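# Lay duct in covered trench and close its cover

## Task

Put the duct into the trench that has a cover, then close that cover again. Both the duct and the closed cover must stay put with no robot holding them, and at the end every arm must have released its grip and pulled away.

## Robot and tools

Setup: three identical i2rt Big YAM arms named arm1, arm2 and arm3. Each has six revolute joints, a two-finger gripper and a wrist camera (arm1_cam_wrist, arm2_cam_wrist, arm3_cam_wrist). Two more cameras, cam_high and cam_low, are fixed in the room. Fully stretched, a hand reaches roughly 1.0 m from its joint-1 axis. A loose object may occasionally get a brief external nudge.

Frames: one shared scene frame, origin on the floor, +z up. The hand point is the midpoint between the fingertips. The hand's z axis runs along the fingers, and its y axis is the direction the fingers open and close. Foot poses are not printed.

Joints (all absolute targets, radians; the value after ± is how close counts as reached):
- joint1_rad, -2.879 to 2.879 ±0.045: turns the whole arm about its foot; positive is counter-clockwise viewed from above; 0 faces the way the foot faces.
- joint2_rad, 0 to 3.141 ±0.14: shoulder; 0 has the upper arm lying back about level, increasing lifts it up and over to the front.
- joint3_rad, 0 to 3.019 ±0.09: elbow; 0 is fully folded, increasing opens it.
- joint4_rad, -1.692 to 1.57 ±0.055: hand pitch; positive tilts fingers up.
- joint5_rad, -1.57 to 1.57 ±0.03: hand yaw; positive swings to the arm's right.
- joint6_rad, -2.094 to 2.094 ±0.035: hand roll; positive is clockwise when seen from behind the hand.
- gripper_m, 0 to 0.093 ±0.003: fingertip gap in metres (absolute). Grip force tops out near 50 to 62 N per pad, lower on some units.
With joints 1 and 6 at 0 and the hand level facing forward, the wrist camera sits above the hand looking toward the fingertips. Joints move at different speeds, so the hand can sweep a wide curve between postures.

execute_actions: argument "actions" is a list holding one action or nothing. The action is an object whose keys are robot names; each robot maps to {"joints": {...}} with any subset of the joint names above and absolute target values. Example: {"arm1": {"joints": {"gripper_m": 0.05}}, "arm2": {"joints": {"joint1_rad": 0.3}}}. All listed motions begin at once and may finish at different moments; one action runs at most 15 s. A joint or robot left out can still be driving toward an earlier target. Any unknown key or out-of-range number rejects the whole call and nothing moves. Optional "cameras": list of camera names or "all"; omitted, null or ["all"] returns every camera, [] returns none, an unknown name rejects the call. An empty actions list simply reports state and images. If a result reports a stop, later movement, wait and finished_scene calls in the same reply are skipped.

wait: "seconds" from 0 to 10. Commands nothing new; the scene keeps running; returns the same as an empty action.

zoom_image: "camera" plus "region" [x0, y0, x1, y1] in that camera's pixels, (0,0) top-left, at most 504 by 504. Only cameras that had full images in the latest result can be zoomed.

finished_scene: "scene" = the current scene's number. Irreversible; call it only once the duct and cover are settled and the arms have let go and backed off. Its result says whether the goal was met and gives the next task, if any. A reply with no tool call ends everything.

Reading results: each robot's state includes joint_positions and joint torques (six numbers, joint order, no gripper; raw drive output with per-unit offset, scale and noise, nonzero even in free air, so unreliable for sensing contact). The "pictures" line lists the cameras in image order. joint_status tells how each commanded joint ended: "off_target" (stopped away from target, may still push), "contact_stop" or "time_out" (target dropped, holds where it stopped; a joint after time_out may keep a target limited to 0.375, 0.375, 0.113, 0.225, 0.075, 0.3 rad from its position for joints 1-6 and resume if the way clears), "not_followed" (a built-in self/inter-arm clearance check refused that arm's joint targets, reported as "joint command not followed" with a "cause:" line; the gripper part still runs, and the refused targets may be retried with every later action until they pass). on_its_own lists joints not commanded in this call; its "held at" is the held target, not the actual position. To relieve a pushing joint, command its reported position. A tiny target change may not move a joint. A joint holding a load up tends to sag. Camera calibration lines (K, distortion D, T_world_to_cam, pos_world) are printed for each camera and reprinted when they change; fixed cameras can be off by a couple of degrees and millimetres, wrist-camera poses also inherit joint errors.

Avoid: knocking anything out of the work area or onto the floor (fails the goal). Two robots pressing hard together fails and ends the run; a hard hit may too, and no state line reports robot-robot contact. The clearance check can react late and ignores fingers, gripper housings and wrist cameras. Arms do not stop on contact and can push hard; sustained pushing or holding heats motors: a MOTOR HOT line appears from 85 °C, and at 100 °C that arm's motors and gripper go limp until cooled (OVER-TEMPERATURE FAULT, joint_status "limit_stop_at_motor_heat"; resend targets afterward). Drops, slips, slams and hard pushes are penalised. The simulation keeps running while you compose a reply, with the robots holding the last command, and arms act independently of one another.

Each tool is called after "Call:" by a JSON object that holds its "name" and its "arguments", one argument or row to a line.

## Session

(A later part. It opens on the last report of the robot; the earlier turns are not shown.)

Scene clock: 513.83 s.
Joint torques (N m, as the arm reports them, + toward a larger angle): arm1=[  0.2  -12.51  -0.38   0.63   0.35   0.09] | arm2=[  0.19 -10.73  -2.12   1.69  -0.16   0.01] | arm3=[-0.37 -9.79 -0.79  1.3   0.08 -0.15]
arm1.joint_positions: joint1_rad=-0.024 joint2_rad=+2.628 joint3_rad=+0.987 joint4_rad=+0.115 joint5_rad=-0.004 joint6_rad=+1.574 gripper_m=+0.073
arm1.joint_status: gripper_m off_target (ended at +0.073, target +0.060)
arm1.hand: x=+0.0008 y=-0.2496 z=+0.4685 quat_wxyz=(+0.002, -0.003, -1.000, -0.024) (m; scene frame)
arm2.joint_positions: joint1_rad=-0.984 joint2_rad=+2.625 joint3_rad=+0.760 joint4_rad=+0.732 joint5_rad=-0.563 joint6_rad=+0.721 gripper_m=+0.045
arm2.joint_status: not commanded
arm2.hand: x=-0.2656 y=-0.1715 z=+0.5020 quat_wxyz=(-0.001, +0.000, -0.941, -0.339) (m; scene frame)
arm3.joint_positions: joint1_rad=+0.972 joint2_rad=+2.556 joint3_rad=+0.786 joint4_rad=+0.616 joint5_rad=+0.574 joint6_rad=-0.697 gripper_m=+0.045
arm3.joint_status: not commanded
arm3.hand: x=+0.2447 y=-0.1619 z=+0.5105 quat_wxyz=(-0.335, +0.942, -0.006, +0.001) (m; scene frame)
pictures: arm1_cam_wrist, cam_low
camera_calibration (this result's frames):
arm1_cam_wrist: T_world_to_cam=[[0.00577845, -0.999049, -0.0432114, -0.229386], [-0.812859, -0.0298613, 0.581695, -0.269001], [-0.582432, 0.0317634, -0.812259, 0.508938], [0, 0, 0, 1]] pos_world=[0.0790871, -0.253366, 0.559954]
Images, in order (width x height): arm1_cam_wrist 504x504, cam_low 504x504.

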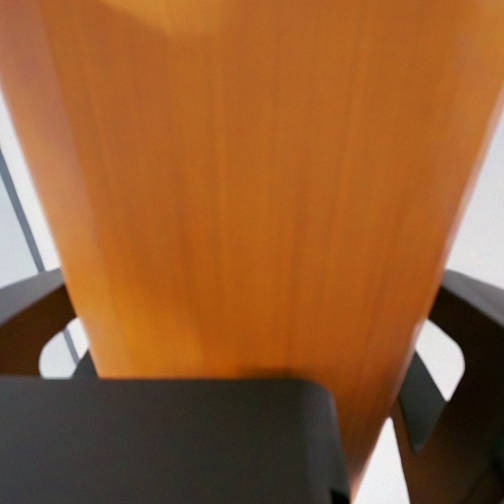

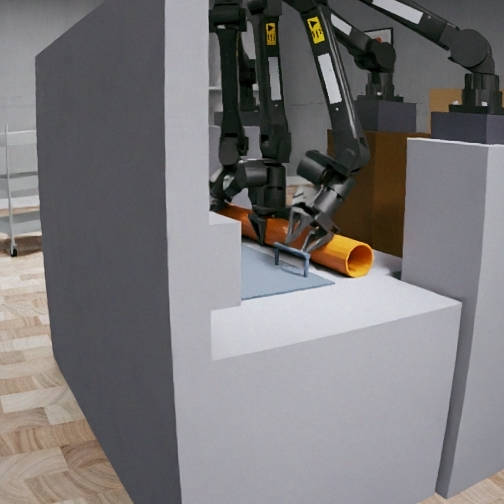

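Call:
{"name": "execute_actions", "arguments": {
  "actions": [
    {"arm1":{"joints":{"joint2_rad":2.605,"joint3_rad":0.875}}}
  ],
  "cameras": ["arm1_cam_wrist","cam_low","cam_high"]
}}

Scene clock: 523.90 s.
Joint torques (N m, as the arm reports them, + toward a larger angle): arm1=[  0.16 -14.11  -1.66   0.04   0.34   0.1 ] | arm2=[ -0.15 -10.74  -2.09   1.64  -0.15   0.01] | arm3=[-0.35 -9.79 -0.8   1.29  0.09 -0.16]
arm1.joint_positions: joint1_rad=-0.024 joint2_rad=+2.626 joint3_rad=+0.879 joint4_rad=+0.124 joint5_rad=-0.004 joint6_rad=+1.574 gripper_m=+0.073
arm1.joint_status: all done
arm1.hand: x=+0.0006 y=-0.3143 z=+0.4741 quat_wxyz=(+0.002, -0.003, -1.000, +0.025) (m; scene frame)
arm2.joint_positions: joint1_rad=-0.984 joint2_rad=+2.625 joint3_rad=+0.760 joint4_rad=+0.732 joint5_rad=-0.563 joint6_rad=+0.721 gripper_m=+0.045
arm2.joint_status: not commanded
arm2.hand: x=-0.2656 y=-0.1715 z=+0.5020 quat_wxyz=(-0.001, +0.000, -0.941, -0.339) (m; scene frame)
arm3.joint_positions: joint1_rad=+0.972 joint2_rad=+2.556 joint3_rad=+0.786 joint4_rad=+0.616 joint5_rad=+0.574 joint6_rad=-0.697 gripper_m=+0.045
arm3.joint_status: not commanded
arm3.hand: x=+0.2447 y=-0.1619 z=+0.5105 quat_wxyz=(-0.335, +0.942, -0.006, +0.001) (m; scene frame)
pictures: arm1_cam_wrist, cam_high, cam_low
camera_calibration (this result's frames):
arm1_cam_wrist: T_world_to_cam=[[0.00569955, -0.998523, 0.0540223, -0.339655], [-0.812757, 0.0268474, 0.581984, -0.256618], [-0.582575, -0.0472241, -0.811404, 0.490262], [0, 0, 0, 1]] pos_world=[0.0789819, -0.309112, 0.565497]
Images, in order (width x height): arm1_cam_wrist 504x504, cam_high 504x504, cam_low 504x504.

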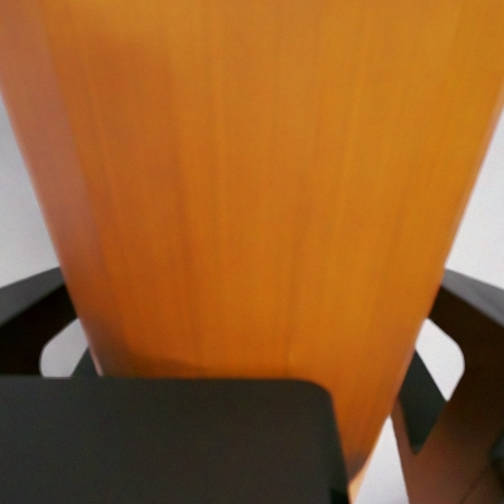

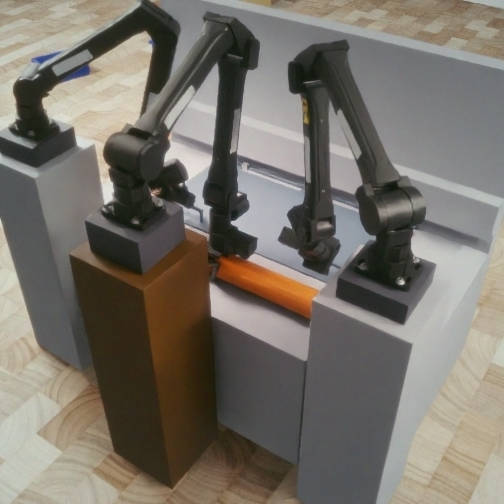

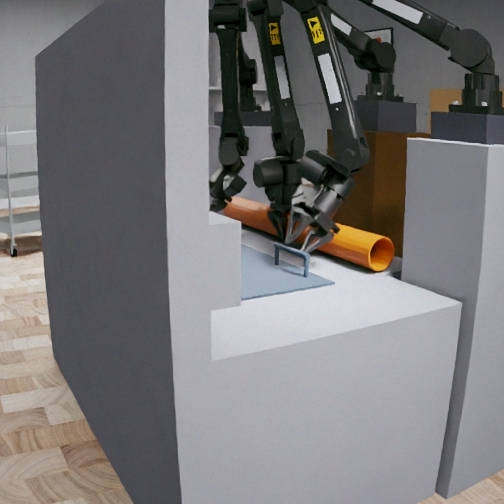

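Call:
{"name": "execute_actions", "arguments": {
  "actions": [
    {"arm2":{"joints":{"joint1_rad":-0.929,"joint2_rad":2.695,"joint3_rad":0.821,"joint4_rad":0.764,"joint5_rad":-0.540,"joint6_rad":0.784}},"arm3":{"joints":{"joint1_rad":0.933,"joint2_rad":2.628,"joint3_rad":0.853,"joint4_rad":0.662,"joint5_rad":0.548,"joint6_rad":-0.757}}}
  ],
  "cameras": ["arm2_cam_wrist","arm3_cam_wrist","cam_low"]
}}

Scene clock: 596.13 s.
Joint torques (N m, as the arm reports them, + toward a larger angle): arm1=[  0.16 -14.14  -1.67   0.04   0.34   0.1 ] | arm2=[ -0.1  -11.2   -1.72   1.79  -0.1    0.01] | arm3=[ -0.33 -10.44  -0.71   1.41   0.07  -0.16]
arm1.joint_positions: joint1_rad=-0.024 joint2_rad=+2.626 joint3_rad=+0.879 joint4_rad=+0.124 joint5_rad=-0.004 joint6_rad=+1.574 gripper_m=+0.073
arm1.joint_status: not commanded
arm1.hand: x=+0.0006 y=-0.3143 z=+0.4741 quat_wxyz=(+0.002, -0.003, -1.000, +0.025) (m; scene frame)
arm2.joint_positions: joint1_rad=-0.933 joint2_rad=+2.682 joint3_rad=+0.820 joint4_rad=+0.752 joint5_rad=-0.542 joint6_rad=+0.771 gripper_m=+0.045
arm2.joint_status: all done
arm2.hand: x=-0.2672 y=-0.1535 z=+0.4813 quat_wxyz=(+0.000, +0.001, -0.941, -0.338) (m; scene frame)
arm3.joint_positions: joint1_rad=+0.933 joint2_rad=+2.621 joint3_rad=+0.849 joint4_rad=+0.647 joint5_rad=+0.551 joint6_rad=-0.747 gripper_m=+0.045
arm3.joint_status: all done
arm3.hand: x=+0.2419 y=-0.1456 z=+0.4881 quat_wxyz=(-0.335, +0.942, -0.003, -0.002) (m; scene frame)
pictures: arm2_cam_wrist, arm3_cam_wrist, cam_low
camera_calibration (this result's frames):
arm2_cam_wrist: T_world_to_cam=[[0.0008465, -0.773135, -0.634241, 0.18525], [-0.806449, -0.375556, 0.456724, -0.488438], [-0.591302, 0.511097, -0.623812, 0.339736], [0, 0, 0, 1]] pos_world=[-0.193171, -0.213851, 0.552506]
arm3_cam_wrist: T_world_to_cam=[[-0.0021547, 0.769471, 0.638679, -0.20288], [0.809693, -0.373468, 0.452681, -0.46588], [0.58685, 0.518109, -0.62223, 0.36026], [0, 0, 0, 1]] pos_world=[0.165364, -0.204535, 0.564634]
Images, in order (width x height): arm2_cam_wrist 504x504, arm3_cam_wrist 504x504, cam_low 504x504.

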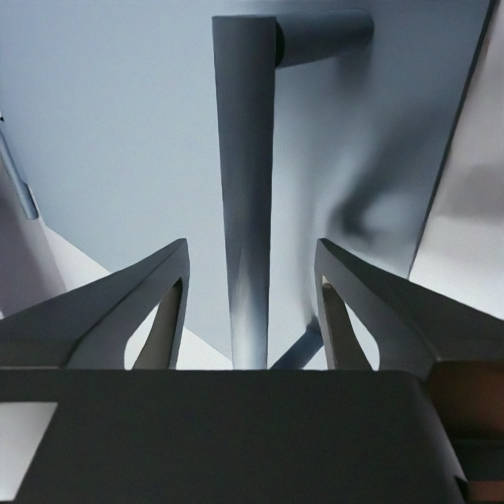

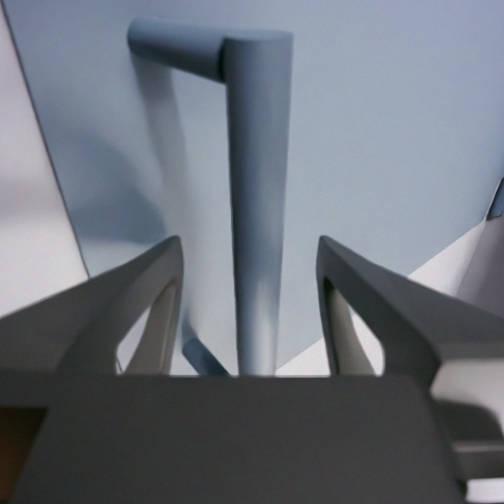

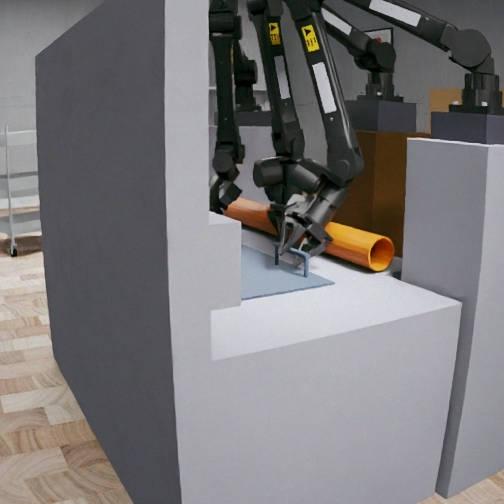

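Call:
{"name": "execute_actions", "arguments": {
  "actions": []
}}

Scene clock: 617.13 s.
Joint torques (N m, as the arm reports them, + toward a larger angle): arm1=[  0.26 -14.12  -1.67   0.06   0.34   0.1 ] | arm2=[ -0.15 -10.99  -1.89   1.71  -0.12   0.01] | arm3=[ -0.44 -10.45  -0.68   1.39   0.07  -0.16]
arm1.joint_positions: joint1_rad=-0.024 joint2_rad=+2.626 joint3_rad=+0.879 joint4_rad=+0.124 joint5_rad=-0.004 joint6_rad=+1.574 gripper_m=+0.073
arm1.joint_status: not commanded
arm1.hand: x=+0.0006 y=-0.3143 z=+0.4741 quat_wxyz=(+0.002, -0.003, -1.000, +0.025) (m; scene frame)
arm2.joint_positions: joint1_rad=-0.933 joint2_rad=+2.682 joint3_rad=+0.820 joint4_rad=+0.752 joint5_rad=-0.542 joint6_rad=+0.772 gripper_m=+0.045
arm2.joint_status: all done
arm2.hand: x=-0.2672 y=-0.1535 z=+0.4813 quat_wxyz=(+0.000, +0.001, -0.941, -0.338) (m; scene frame)
arm3.joint_positions: joint1_rad=+0.933 joint2_rad=+2.621 joint3_rad=+0.849 joint4_rad=+0.647 joint5_rad=+0.551 joint6_rad=-0.747 gripper_m=+0.045
arm3.joint_status: all done
arm3.hand: x=+0.2419 y=-0.1456 z=+0.4881 quat_wxyz=(-0.335, +0.942, -0.003, -0.002) (m; scene frame)
pictures: arm1_cam_wrist, arm2_cam_wrist, arm3_cam_wrist, cam_high, cam_low
camera_calibration (this result's frames):
arm1_cam_wrist: T_world_to_cam=[[0.00569955, -0.998523, 0.0540223, -0.339655], [-0.812757, 0.0268474, 0.581984, -0.256618], [-0.582575, -0.0472241, -0.811404, 0.490262], [0, 0, 0, 1]] pos_world=[0.0789819, -0.309112, 0.565497]
arm2_cam_wrist: T_world_to_cam=[[0.000465027, -0.773135, -0.634241, 0.185148], [-0.806449, -0.375319, 0.45692, -0.488496], [-0.591304, 0.511271, -0.623669, 0.339693], [0, 0, 0, 1]] pos_world=[-0.193171, -0.213873, 0.552488]
arm3_cam_wrist: T_world_to_cam=[[-0.00253616, 0.76947, 0.638678, -0.202788], [0.809694, -0.373229, 0.452875, -0.465941], [0.586847, 0.518283, -0.622088, 0.360217], [0, 0, 0, 1]] pos_world=[0.165363, -0.204558, 0.564616]
Images, in order (width x height): arm1_cam_wrist 504x504, arm2_cam_wrist 504x504, arm3_cam_wrist 504x504, cam_high 504x504, cam_low 504x504.

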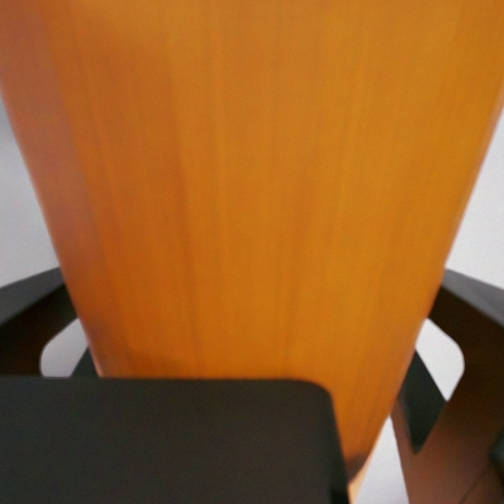

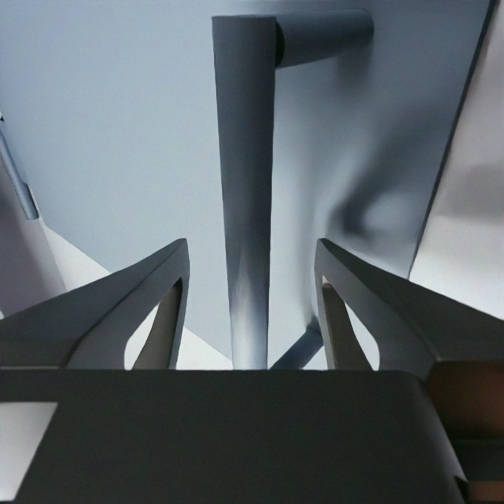

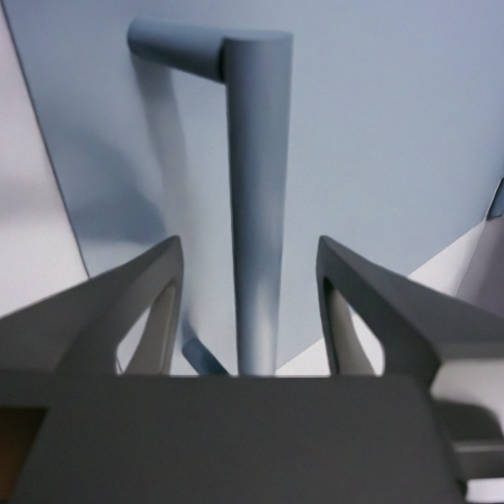

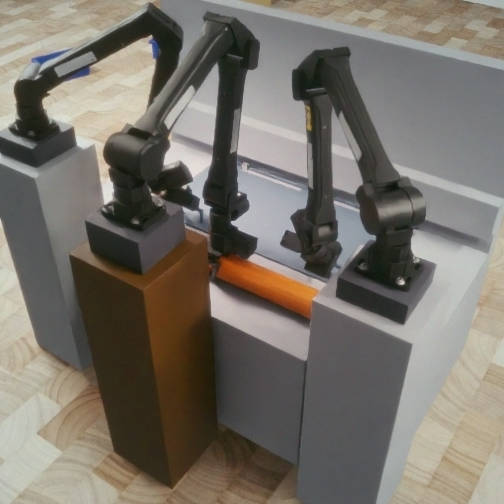

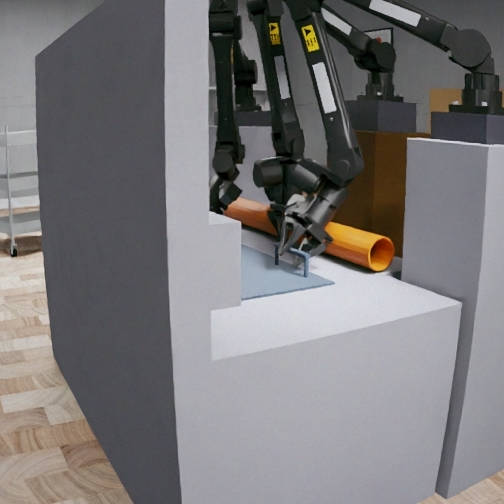

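Call:
{"name": "execute_actions", "arguments": {
  "actions": [
    {"arm2": {"joints": {"gripper_m": 0.004}}, "arm3": {"joints": {"gripper_m": 0.004}}}
  ],
  "cameras": ["arm2_cam_wrist", "arm3_cam_wrist"]
}}

Scene clock: 622.90 s.
Joint torques (N m, as the arm reports them, + toward a larger angle): arm1=[  0.17 -14.11  -1.66   0.05   0.34   0.1 ] | arm2=[ -0.01 -11.27  -1.89   1.6   -0.03   0.02] | arm3=[ -0.36 -10.4   -0.72   1.19  -0.09  -0.05]
arm1.joint_positions: joint1_rad=-0.024 joint2_rad=+2.626 joint3_rad=+0.879 joint4_rad=+0.124 joint5_rad=-0.004 joint6_rad=+1.574 gripper_m=+0.073
arm1.joint_status: not commanded
arm1.hand: x=+0.0006 y=-0.3143 z=+0.4741 quat_wxyz=(+0.002, -0.003, -1.000, +0.025) (m; scene frame)
arm2.joint_positions: joint1_rad=-0.933 joint2_rad=+2.682 joint3_rad=+0.820 joint4_rad=+0.755 joint5_rad=-0.544 joint6_rad=+0.771 gripper_m=+0.009
arm2.joint_status: gripper_m off_target (ended at +0.009, target +0.004)
arm2.hand: x=-0.2670 y=-0.1528 z=+0.4818 quat_wxyz=(-0.001, +0.002, -0.940, -0.340) (m; scene frame)
arm3.joint_positions: joint1_rad=+0.932 joint2_rad=+2.620 joint3_rad=+0.850 joint4_rad=+0.653 joint5_rad=+0.556 joint6_rad=-0.757 gripper_m=+0.009
arm3.joint_status: gripper_m off_target (ended at +0.009, target +0.004)
arm3.hand: x=+0.2416 y=-0.1439 z=+0.4892 quat_wxyz=(-0.338, +0.941, +0.000, -0.001) (m; scene frame)
pictures: arm2_cam_wrist, arm3_cam_wrist
camera_calibration (this result's frames):
arm2_cam_wrist: T_world_to_cam=[[0.00367078, -0.770957, -0.636876, 0.188445], [-0.80676, -0.378597, 0.453654, -0.48731], [-0.590867, 0.512141, -0.623368, 0.33987], [0, 0, 0, 1]] pos_world=[-0.193017, -0.213273, 0.55295]
arm3_cam_wrist: T_world_to_cam=[[-0.00824542, 0.765063, 0.643902, -0.206577], [0.809797, -0.372663, 0.453156, -0.465627], [0.586652, 0.525167, -0.616473, 0.358408], [0, 0, 0, 1]] pos_world=[0.165099, -0.203702, 0.564966]
Images, in order (width x height): arm2_cam_wrist 504x504, arm3_cam_wrist 504x504.

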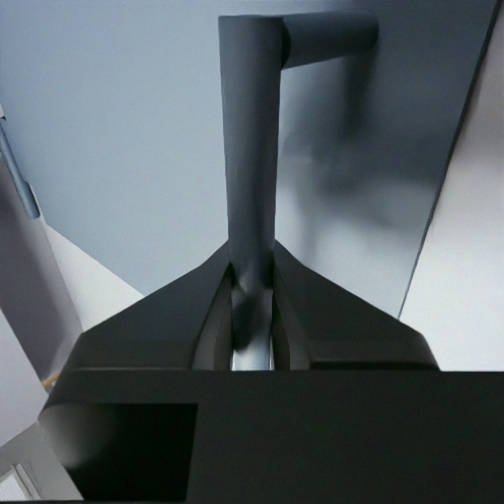

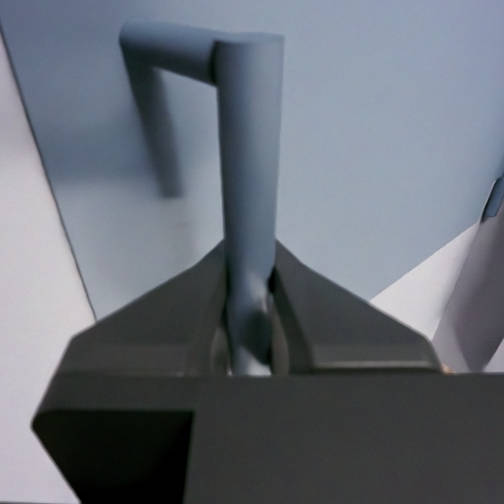

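Call:
{"name": "execute_actions", "arguments": {
  "actions": [
    {"arm2": {"joints": {"joint1_rad": -0.894, "joint2_rad": 2.535, "joint3_rad": 0.772, "joint4_rad": 0.619, "joint5_rad": -0.462, "joint6_rad": 0.779, "gripper_m": 0.0}}, "arm3": {"joints": {"joint1_rad": 0.896, "joint2_rad": 2.478, "joint3_rad": 0.809, "joint4_rad": 0.514, "joint5_rad": 0.474, "joint6_rad": -0.754, "gripper_m": 0.0}}}
  ],
  "cameras": ["arm2_cam_wrist", "arm3_cam_wrist", "cam_low"]
}}

Scene clock: 630.30 s.
Joint torques (N m, as the arm reports them, + toward a larger angle): arm1=[  0.2  -14.16  -1.66   0.06   0.34   0.1 ] | arm2=[ -0.21 -16.18  -3.4    0.97  -0.41   0.03] | arm3=[ -0.54 -14.74  -2.1    0.6    0.29  -0.03]
arm1.joint_positions: joint1_rad=-0.024 joint2_rad=+2.626 joint3_rad=+0.879 joint4_rad=+0.124 joint5_rad=-0.004 joint6_rad=+1.574 gripper_m=+0.073
arm1.joint_status: not commanded
arm1.hand: x=+0.0006 y=-0.3143 z=+0.4741 quat_wxyz=(+0.002, -0.003, -1.000, +0.025) (m; scene frame)
arm2.joint_positions: joint1_rad=-0.897 joint2_rad=+2.587 joint3_rad=+0.795 joint4_rad=+0.621 joint5_rad=-0.456 joint6_rad=+0.765 gripper_m=+0.009
arm2.joint_status: gripper_m off_target (ended at +0.009, target +0.000); the others done
arm2.hand: x=-0.2664 y=-0.1517 z=+0.4970 quat_wxyz=(-0.001, +0.004, -0.956, -0.292) (m; scene frame)
arm3.joint_positions: joint1_rad=+0.899 joint2_rad=+2.530 joint3_rad=+0.830 joint4_rad=+0.518 joint5_rad=+0.471 joint6_rad=-0.757 gripper_m=+0.009
arm3.joint_status: gripper_m off_target (ended at +0.009, target +0.000); the others done
arm3.hand: x=+0.2415 y=-0.1425 z=+0.5047 quat_wxyz=(-0.291, +0.957, +0.002, +0.001) (m; scene frame)
pictures: arm2_cam_wrist, arm3_cam_wrist, cam_low
camera_calibration (this result's frames):
arm2_cam_wrist: T_world_to_cam=[[0.00662836, -0.831737, -0.55513, 0.149938], [-0.806361, -0.332756, 0.488933, -0.503786], [-0.591387, 0.444394, -0.672886, 0.363344], [0, 0, 0, 1]] pos_world=[-0.19235, -0.204397, 0.574042]
arm3_cam_wrist: T_world_to_cam=[[-0.0124626, 0.825239, 0.564646, -0.16806], [0.808589, -0.323883, 0.491207, -0.484065], [0.588242, 0.462688, -0.663242, 0.381666], [0, 0, 0, 1]] pos_world=[0.164803, -0.194683, 0.585808]
Images, in order (width x height): arm2_cam_wrist 504x504, arm3_cam_wrist 504x504, cam_low 504x504.

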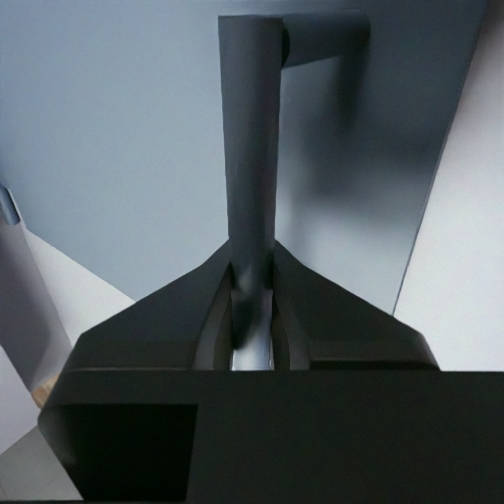

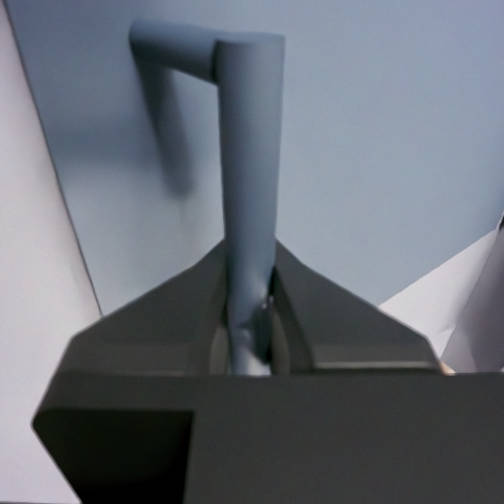

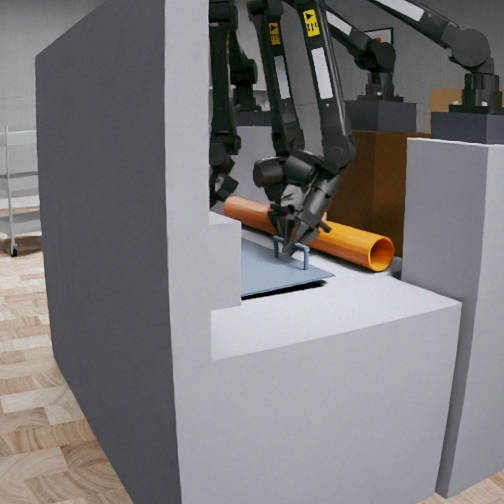

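Call:
{"name": "execute_actions", "arguments": {
  "actions": [
    {"arm2": {"joints": {"joint1_rad": -0.849, "joint2_rad": 2.370, "joint3_rad": 0.730, "joint4_rad": 0.469, "joint5_rad": -0.386, "joint6_rad": 0.800}}, "arm3": {"joints": {"joint1_rad": 0.854, "joint2_rad": 2.320, "joint3_rad": 0.775, "joint4_rad": 0.364, "joint5_rad": 0.397, "joint6_rad": -0.770}}}
  ],
  "cameras": ["arm2_cam_wrist", "arm3_cam_wrist", "cam_low"]
}}

Scene clock: 636.37 s.
Joint torques (N m, as the arm reports them, + toward a larger angle): arm1=[  0.2  -14.18  -1.66   0.05   0.34   0.1 ] | arm2=[ -0.19 -15.9   -1.64   1.13  -0.47   0.06] | arm3=[ -0.42 -14.47  -0.39   0.73   0.28   0.02]
arm1.joint_positions: joint1_rad=-0.024 joint2_rad=+2.626 joint3_rad=+0.879 joint4_rad=+0.124 joint5_rad=-0.004 joint6_rad=+1.574 gripper_m=+0.073
arm1.joint_status: not commanded
arm1.hand: x=+0.0006 y=-0.3143 z=+0.4741 quat_wxyz=(+0.002, -0.003, -1.000, +0.025) (m; scene frame)
arm2.joint_positions: joint1_rad=-0.850 joint2_rad=+2.419 joint3_rad=+0.745 joint4_rad=+0.468 joint5_rad=-0.378 joint6_rad=+0.785 gripper_m=+0.009
arm2.joint_status: all done
arm2.hand: x=-0.2655 y=-0.1424 z=+0.5393 quat_wxyz=(-0.005, +0.006, -0.967, -0.254) (m; scene frame)
arm3.joint_positions: joint1_rad=+0.853 joint2_rad=+2.367 joint3_rad=+0.786 joint4_rad=+0.364 joint5_rad=+0.393 joint6_rad=-0.778 gripper_m=+0.009
arm3.joint_status: all done
arm3.hand: x=+0.2418 y=-0.1334 z=+0.5477 quat_wxyz=(-0.253, +0.968, +0.002, -0.003) (m; scene frame)
pictures: arm2_cam_wrist, arm3_cam_wrist, cam_low
camera_calibration (this result's frames):
arm2_cam_wrist: T_world_to_cam=[[0.0128865, -0.872846, -0.487825, 0.140663], [-0.810509, -0.294828, 0.506114, -0.525639], [-0.585585, 0.388864, -0.711249, 0.402561], [0, 0, 0, 1]] pos_world=[-0.192114, -0.188738, 0.620973]
arm3_cam_wrist: T_world_to_cam=[[-0.0104078, 0.867111, 0.498007, -0.158231], [0.812348, -0.283077, 0.50986, -0.508058], [0.58308, 0.409862, -0.701449, 0.420913], [0, 0, 0, 1]] pos_world=[0.165647, -0.179132, 0.633088]
Images, in order (width x height): arm2_cam_wrist 504x504, arm3_cam_wrist 504x504, cam_low 504x504.

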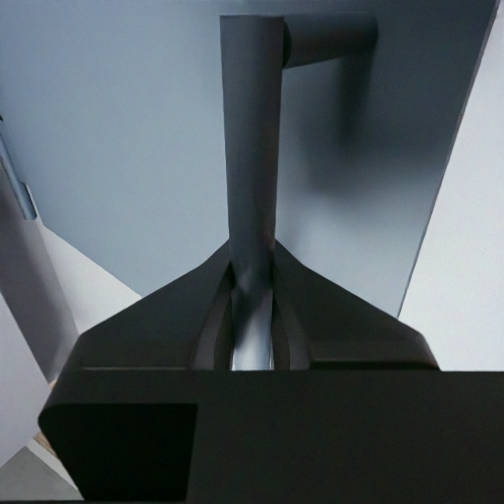

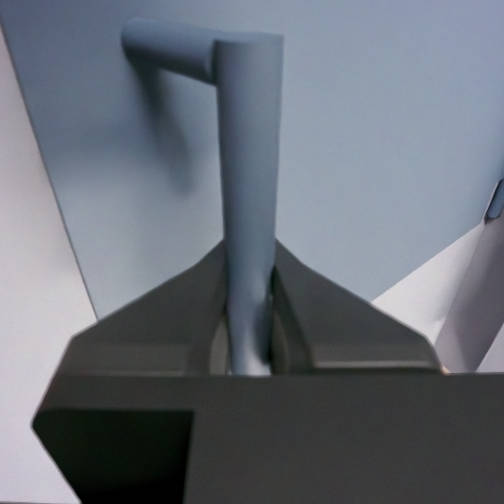

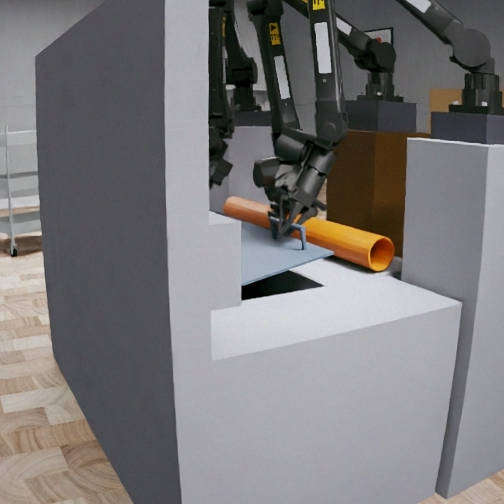

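Call:
{"name": "execute_actions", "arguments": {
  "actions": [
    {"arm2": {"joints": {"joint1_rad": -0.753, "joint2_rad": 2.152, "joint3_rad": 0.782, "joint4_rad": 0.124, "joint5_rad": -0.240, "joint6_rad": 0.860}}, "arm3": {"joints": {"joint1_rad": 0.764, "joint2_rad": 2.122, "joint3_rad": 0.837, "joint4_rad": 0.031, "joint5_rad": 0.247, "joint6_rad": -0.822}}}
  ],
  "cameras": ["arm2_cam_wrist", "arm3_cam_wrist", "cam_low"]
}}

Call:
{"name": "execute_actions", "arguments": {
  "actions": [
    {"arm2": {"joints": {"joint1_rad": -0.657, "joint2_rad": 2.020, "joint3_rad": 0.905, "joint4_rad": -0.246, "joint5_rad": -0.109, "joint6_rad": 0.933}}, "arm3": {"joints": {"joint1_rad": 0.671, "joint2_rad": 2.010, "joint3_rad": 0.967, "joint4_rad": -0.323, "joint5_rad": 0.113, "joint6_rad": -0.892}}}
  ]
}}

Scene clock: 645.30 s.
Joint torques (N m, as the arm reports them, + toward a larger angle): arm1=[  0.16 -14.09  -1.68   0.05   0.34   0.1 ] | arm2=[ -0.09 -16.75   3.25   0.59  -0.55   0.16] | arm3=[ -0.57 -14.52   3.97   0.31   0.19   0.  ]
arm1.joint_positions: joint1_rad=-0.024 joint2_rad=+2.626 joint3_rad=+0.879 joint4_rad=+0.124 joint5_rad=-0.004 joint6_rad=+1.574 gripper_m=+0.073
arm1.joint_status: not commanded
arm1.hand: x=+0.0006 y=-0.3143 z=+0.4741 quat_wxyz=(+0.002, -0.003, -1.000, +0.025) (m; scene frame)
arm2.joint_positions: joint1_rad=-0.759 joint2_rad=+2.209 joint3_rad=+0.767 joint4_rad=+0.131 joint5_rad=-0.228 joint6_rad=+0.836 gripper_m=+0.009
arm2.joint_status: all done
arm2.hand: x=-0.2644 y=-0.1237 z=+0.5898 quat_wxyz=(-0.006, +0.006, -0.986, -0.169) (m; scene frame)
arm3.joint_positions: joint1_rad=+0.766 joint2_rad=+2.171 joint3_rad=+0.815 joint4_rad=+0.040 joint5_rad=+0.243 joint6_rad=-0.831 gripper_m=+0.009
arm3.joint_status: all done
arm3.hand: x=+0.2421 y=-0.1153 z=+0.5994 quat_wxyz=(-0.168, +0.986, +0.004, -0.004) (m; scene frame)
pictures: arm2_cam_wrist, arm3_cam_wrist, cam_low
camera_calibration (this result's frames):
arm2_cam_wrist: T_world_to_cam=[[0.0126045, -0.944241, -0.329015, 0.0790669], [-0.812417, -0.201497, 0.547154, -0.557944], [-0.58294, 0.260401, -0.769657, 0.451029], [0, 0, 0, 1]] pos_world=[-0.191357, -0.155214, 0.678433]
arm3_cam_wrist: T_world_to_cam=[[-0.0155707, 0.939838, 0.341266, -0.0961367], [0.814873, -0.18586, 0.549033, -0.542501], [0.57943, 0.286637, -0.762955, 0.473097], [0, 0, 0, 1]] pos_world=[0.166447, -0.146083, 0.691611]
Images, in order (width x height): arm2_cam_wrist 504x504, arm3_cam_wrist 504x504, cam_low 504x504.

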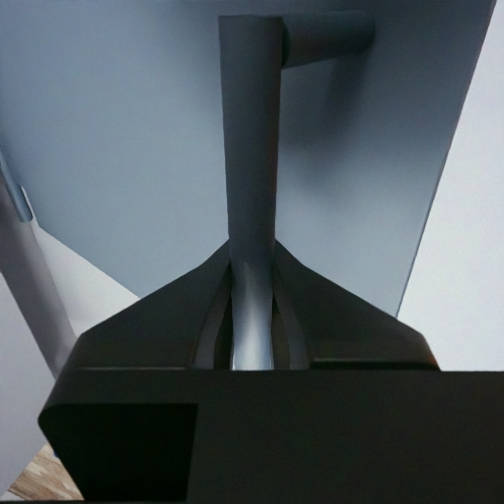

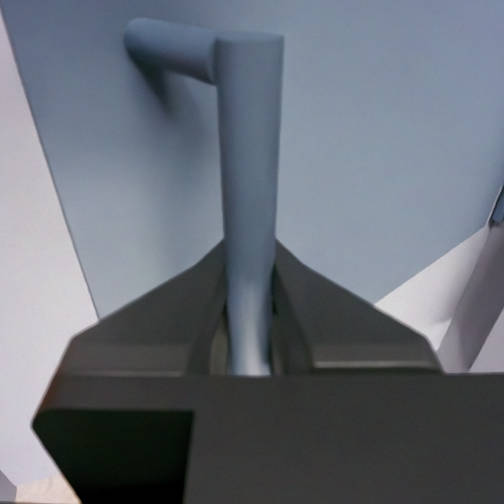

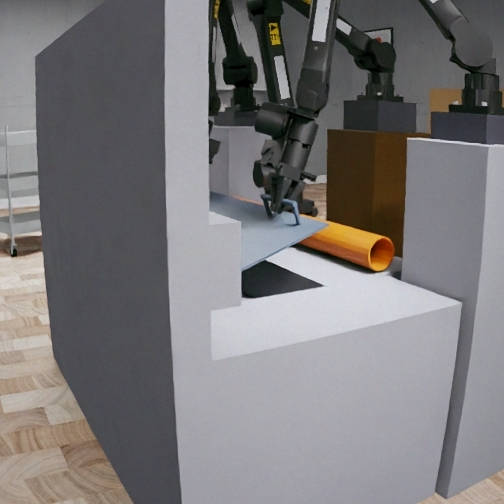

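Scene clock: 647.63 s.
Joint torques (N m, as the arm reports them, + toward a larger angle): arm1=[  0.14 -14.14  -1.65   0.05   0.34   0.11] | arm2=[  0.38 -17.68   6.74  -0.42  -0.49   0.31] | arm3=[ -1.17 -15.24   7.04  -0.32   0.06  -0.09]
arm1.joint_positions: joint1_rad=-0.024 joint2_rad=+2.626 joint3_rad=+0.879 joint4_rad=+0.124 joint5_rad=-0.004 joint6_rad=+1.574 gripper_m=+0.073
arm1.joint_status: not commanded
arm1.hand: x=+0.0006 y=-0.3143 z=+0.4741 quat_wxyz=(+0.002, -0.003, -1.000, +0.025) (m; scene frame)
arm2.joint_positions: joint1_rad=-0.671 joint2_rad=+2.086 joint3_rad=+0.874 joint4_rad=-0.225 joint5_rad=-0.096 joint6_rad=+0.896 gripper_m=+0.009
arm2.joint_status: joint6_rad time_out (moved +0.061 of +0.097); the others done
arm2.on_its_own: joint6_rad reads +0.896 and still pushes toward +0.933 since a time_out
arm2.hand: x=-0.2634 y=-0.0996 z=+0.6333 quat_wxyz=(-0.006, +0.007, -0.997, -0.079) (m; scene frame)
arm3.joint_positions: joint1_rad=+0.680 joint2_rad=+2.062 joint3_rad=+0.925 joint4_rad=-0.304 joint5_rad=+0.111 joint6_rad=-0.893 gripper_m=+0.009
arm3.joint_status: all done
arm3.hand: x=+0.2430 y=-0.0922 z=+0.6439 quat_wxyz=(-0.079, +0.997, +0.005, -0.003) (m; scene frame)
pictures: arm1_cam_wrist, arm2_cam_wrist, arm3_cam_wrist, cam_high, cam_low
camera_calibration (this result's frames):
arm1_cam_wrist: T_world_to_cam=[[0.00569955, -0.998523, 0.0540223, -0.339655], [-0.812757, 0.0268474, 0.581984, -0.256618], [-0.582575, -0.0472241, -0.811404, 0.490262], [0, 0, 0, 1]] pos_world=[0.0789819, -0.309112, 0.565497]
arm2_cam_wrist: T_world_to_cam=[[0.0149989, -0.987889, -0.154436, 0.00183664], [-0.812781, -0.102006, 0.57357, -0.583032], [-0.582377, 0.116919, -0.804467, 0.48675], [0, 0, 0, 1]] pos_world=[-0.190433, -0.114569, 0.726267]
arm3_cam_wrist: T_world_to_cam=[[-0.0183434, 0.985529, 0.168513, -0.0169217], [0.813076, -0.0833818, 0.576155, -0.570931], [0.581868, 0.147583, -0.79978, 0.510219], [0, 0, 0, 1]] pos_world=[0.16702, -0.106228, 0.739859]
Images, in order (width x height): arm1_cam_wrist 504x504, arm2_cam_wrist 504x504, arm3_cam_wrist 504x504, cam_high 504x504, cam_low 504x504.

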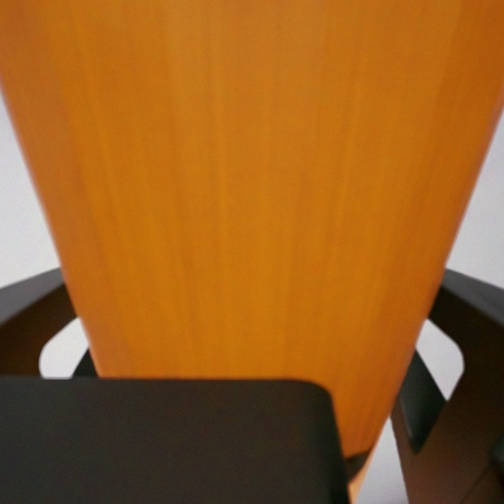

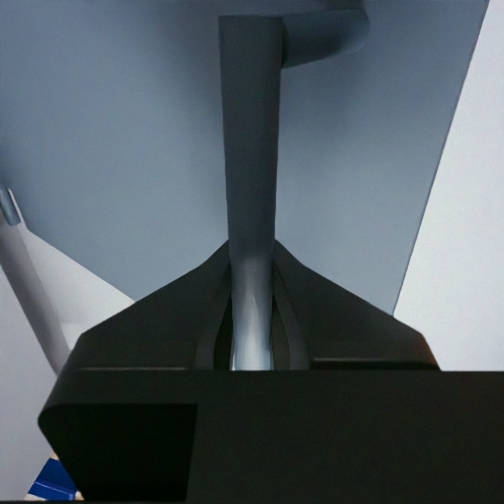

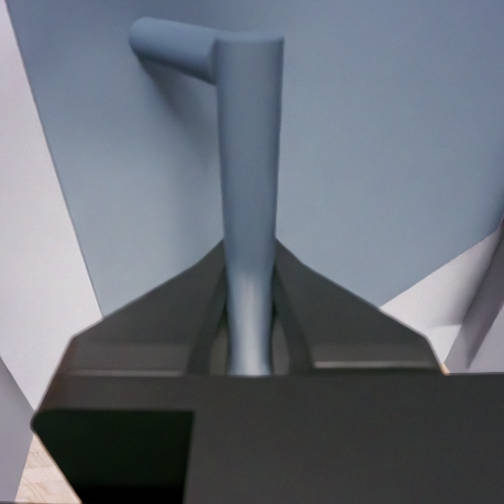

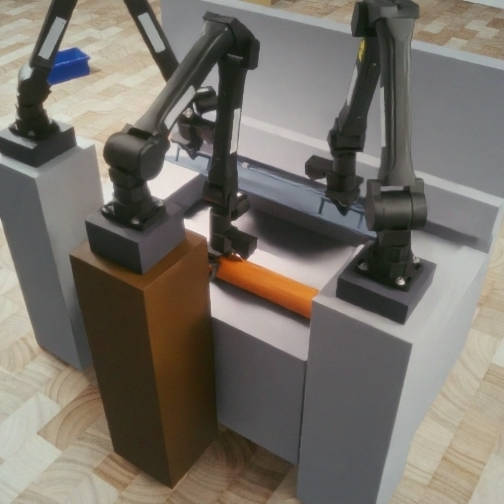

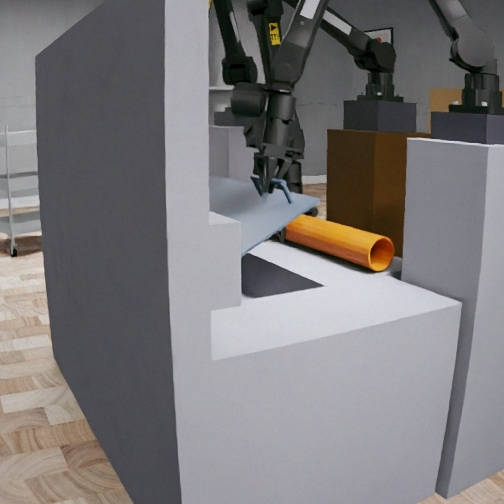

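Call:
{"name": "execute_actions", "arguments": {
  "actions": [
    {"arm2": {"joints": {"joint1_rad": -0.560, "joint2_rad": 1.975, "joint3_rad": 1.114, "joint4_rad": -0.622, "joint5_rad": 0.0, "joint6_rad": 0.992}}, "arm3": {"joints": {"joint1_rad": 0.576, "joint2_rad": 1.985, "joint3_rad": 1.184, "joint4_rad": -0.686, "joint5_rad": 0.0, "joint6_rad": -0.980}}}
  ],
  "cameras": ["arm2_cam_wrist", "arm3_cam_wrist", "cam_low", "cam_high"]
}}

Scene clock: 653.60 s.
Joint torques (N m, as the arm reports them, + toward a larger angle): arm1=[  0.19 -14.13  -1.67   0.06   0.34   0.11] | arm2=[  0.99 -19.59  10.61  -1.19  -0.59   0.17] | arm3=[ -1.66 -16.22  10.49  -0.47   0.27  -0.17]
arm1.joint_positions: joint1_rad=-0.024 joint2_rad=+2.626 joint3_rad=+0.879 joint4_rad=+0.124 joint5_rad=-0.004 joint6_rad=+1.574 gripper_m=+0.073
arm1.joint_status: not commanded
arm1.hand: x=+0.0006 y=-0.3143 z=+0.4741 quat_wxyz=(+0.002, -0.003, -1.000, +0.025) (m; scene frame)
arm2.joint_positions: joint1_rad=-0.584 joint2_rad=+2.048 joint3_rad=+1.058 joint4_rad=-0.591 joint5_rad=+0.017 joint6_rad=+0.970 gripper_m=+0.009
arm2.joint_status: all done
arm2.hand: x=-0.2629 y=-0.0651 z=+0.6777 quat_wxyz=(-0.006, +0.011, -1.000, +0.012) (m; scene frame)
arm3.joint_positions: joint1_rad=+0.593 joint2_rad=+2.035 joint3_rad=+1.115 joint4_rad=-0.669 joint5_rad=-0.010 joint6_rad=-0.976 gripper_m=+0.009
arm3.joint_status: all done
arm3.hand: x=+0.2437 y=-0.0591 z=+0.6895 quat_wxyz=(+0.016, +1.000, +0.007, -0.004) (m; scene frame)
pictures: arm2_cam_wrist, arm3_cam_wrist, cam_high, cam_low
camera_calibration (this result's frames):
arm2_cam_wrist: T_world_to_cam=[[0.0204107, -0.999418, 0.0273145, -0.0797279], [-0.813722, -0.000732328, 0.581254, -0.603423], [-0.580896, -0.0340902, -0.813263, 0.515208], [0, 0, 0, 1]] pos_world=[-0.190109, -0.0625599, 0.77192]
arm3_cam_wrist: T_world_to_cam=[[-0.0225097, 0.99951, -0.0217537, 0.0758066], [0.813172, 0.0309627, 0.581199, -0.591689], [0.581588, -0.0046069, -0.81347, 0.541891], [0, 0, 0, 1]] pos_world=[0.167694, -0.0549528, 0.786351]
Images, in order (width x height): arm2_cam_wrist 504x504, arm3_cam_wrist 504x504, cam_high 504x504, cam_low 504x504.

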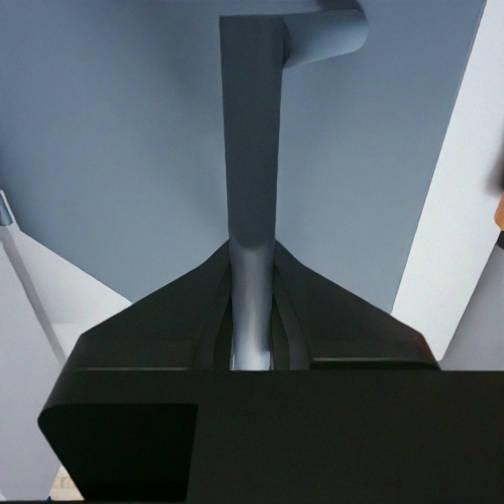

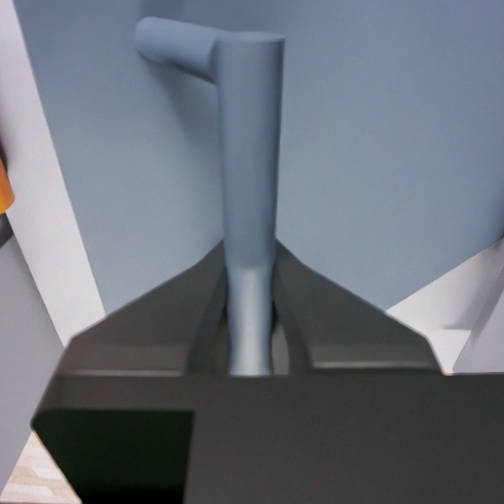

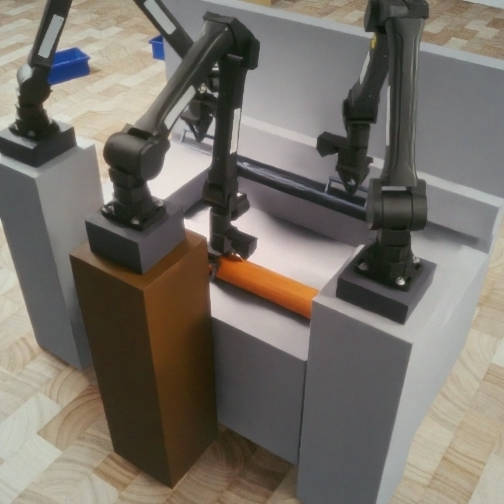

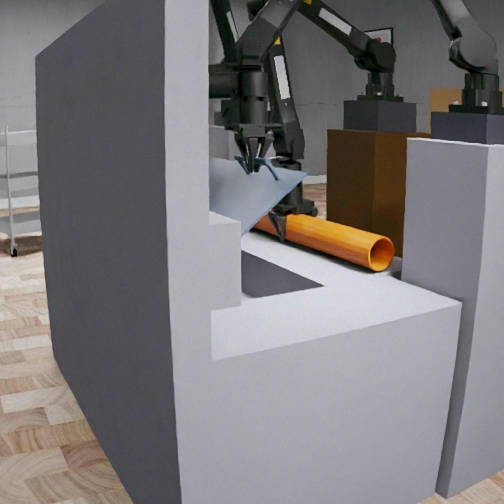

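Call:
{"name": "execute_actions", "arguments": {
  "actions": [
    {"arm2": {"joints": {"joint1_rad": -0.472, "joint2_rad": 2.074, "joint3_rad": 1.388, "joint4_rad": -0.945, "joint5_rad": 0.072, "joint6_rad": 1.070}}, "arm3": {"joints": {"joint1_rad": 0.488, "joint2_rad": 2.088, "joint3_rad": 1.463, "joint4_rad": -0.996, "joint5_rad": -0.078, "joint6_rad": -1.064}}}
  ]
}}

Scene clock: 670.73 s.
Joint torques (N m, as the arm reports them, + toward a larger angle): arm1=[  0.2  -14.14  -1.66   0.06   0.34   0.11] | arm2=[  1.55 -17.29  13.44  -0.05  -1.02   0.11] | arm3=[ -2.25 -14.24  12.97   0.68   0.46  -0.14]
arm1.joint_positions: joint1_rad=-0.024 joint2_rad=+2.626 joint3_rad=+0.879 joint4_rad=+0.124 joint5_rad=-0.004 joint6_rad=+1.574 gripper_m=+0.073
arm1.joint_status: not commanded
arm1.hand: x=+0.0006 y=-0.3143 z=+0.4741 quat_wxyz=(+0.002, -0.003, -1.000, +0.025) (m; scene frame)
arm2.joint_positions: joint1_rad=-0.502 joint2_rad=+2.094 joint3_rad=+1.316 joint4_rad=-0.944 joint5_rad=+0.100 joint6_rad=+1.055 gripper_m=+0.009
arm2.joint_status: all done
arm2.hand: x=-0.2633 y=-0.0152 z=+0.7210 quat_wxyz=(-0.008, +0.013, -0.996, +0.093) (m; scene frame)
arm3.joint_positions: joint1_rad=+0.512 joint2_rad=+2.088 joint3_rad=+1.376 joint4_rad=-1.019 joint5_rad=-0.094 joint6_rad=-1.064 gripper_m=+0.009
arm3.joint_status: all done
arm3.hand: x=+0.2446 y=-0.0112 z=+0.7343 quat_wxyz=(+0.098, +0.995, +0.007, -0.006) (m; scene frame)
pictures: arm1_cam_wrist, arm2_cam_wrist, arm3_cam_wrist, cam_high, cam_low
camera_calibration (this result's frames):
arm1_cam_wrist: T_world_to_cam=[[0.00569955, -0.998523, 0.0540223, -0.339655], [-0.812757, 0.0268474, 0.581984, -0.256618], [-0.582575, -0.0472241, -0.811404, 0.490262], [0, 0, 0, 1]] pos_world=[0.0789819, -0.309112, 0.565497]
arm2_cam_wrist: T_world_to_cam=[[0.022997, -0.981676, 0.189165, -0.146804], [-0.817778, 0.0903697, 0.568394, -0.619286], [-0.575074, -0.167766, -0.800715, 0.542349], [0, 0, 0, 1]] pos_world=[-0.191172, 0.0028386, 0.814036]
arm3_cam_wrist: T_world_to_cam=[[-0.0239309, 0.982296, -0.185803, 0.149612], [0.814967, 0.126812, 0.565462, -0.607781], [0.579013, -0.137891, -0.803573, 0.569975], [0, 0, 0, 1]] pos_world=[0.168879, 0.00870496, 0.829492]
Images, in order (width x height): arm1_cam_wrist 504x504, arm2_cam_wrist 504x504, arm3_cam_wrist 504x504, cam_high 504x504, cam_low 504x504.

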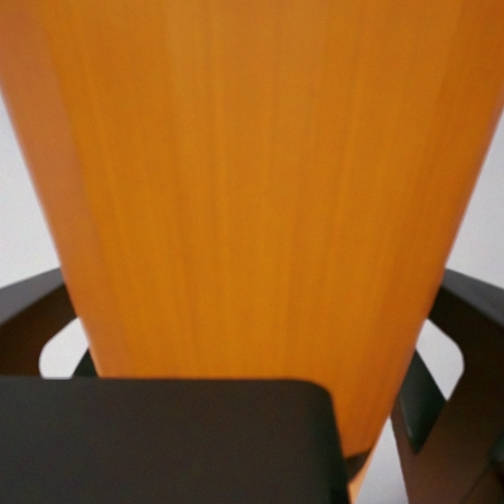

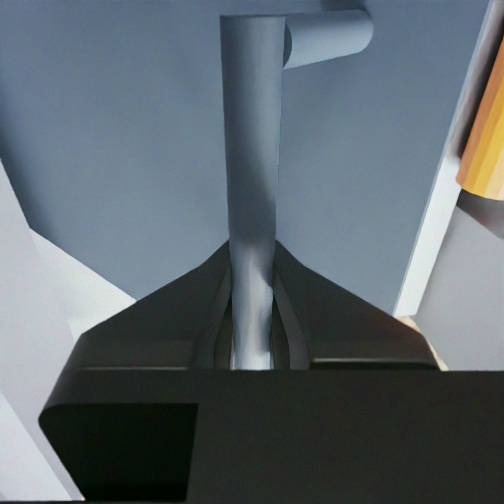

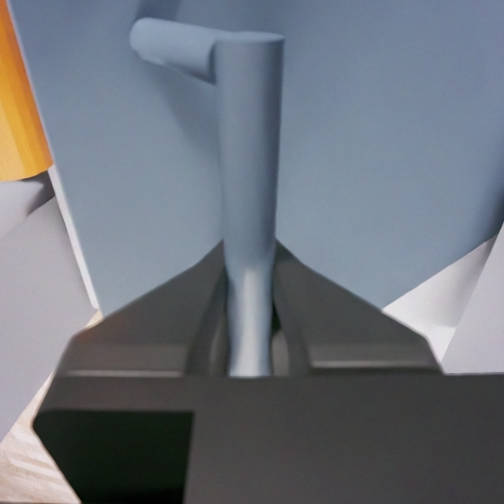

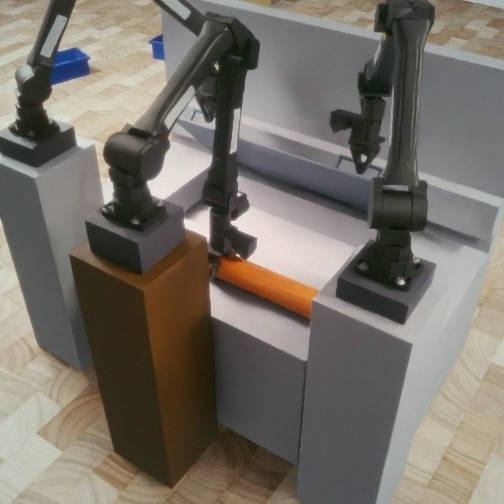

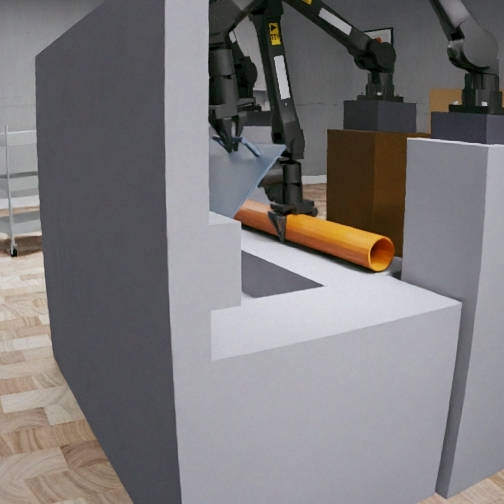

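Cover at ~49°. Zooming in on the trench.

Call:
{"name": "zoom_image", "arguments": {
  "camera": "cam_high",
  "region": [140, 100, 420, 330]
}}

Call:
{"name": "zoom_image", "arguments": {
  "camera": "cam_low",
  "region": [200, 130, 420, 330]
}}

Region (140, 100, 420, 330) of cam_high's 504x504 image, scaled by 1.800, with more detail than that image has; it fills the top 414 rows of this view, and the rest is white.

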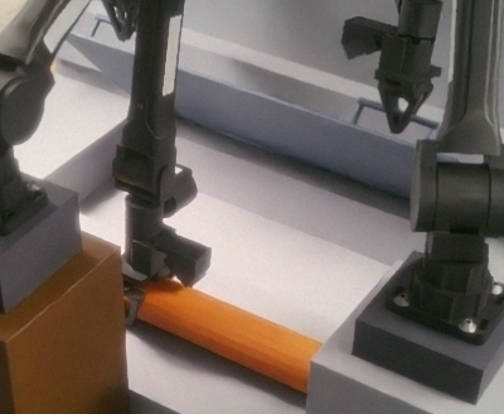

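Region (200, 130, 420, 330) of cam_low's 504x504 image, scaled by 2.291, with more detail than that image has; it fills the top 458 rows of this view, and the rest is white.

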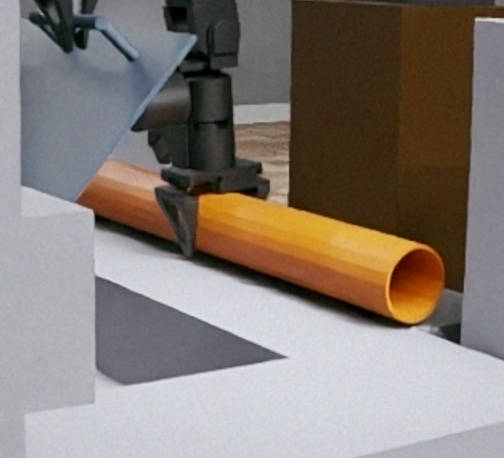

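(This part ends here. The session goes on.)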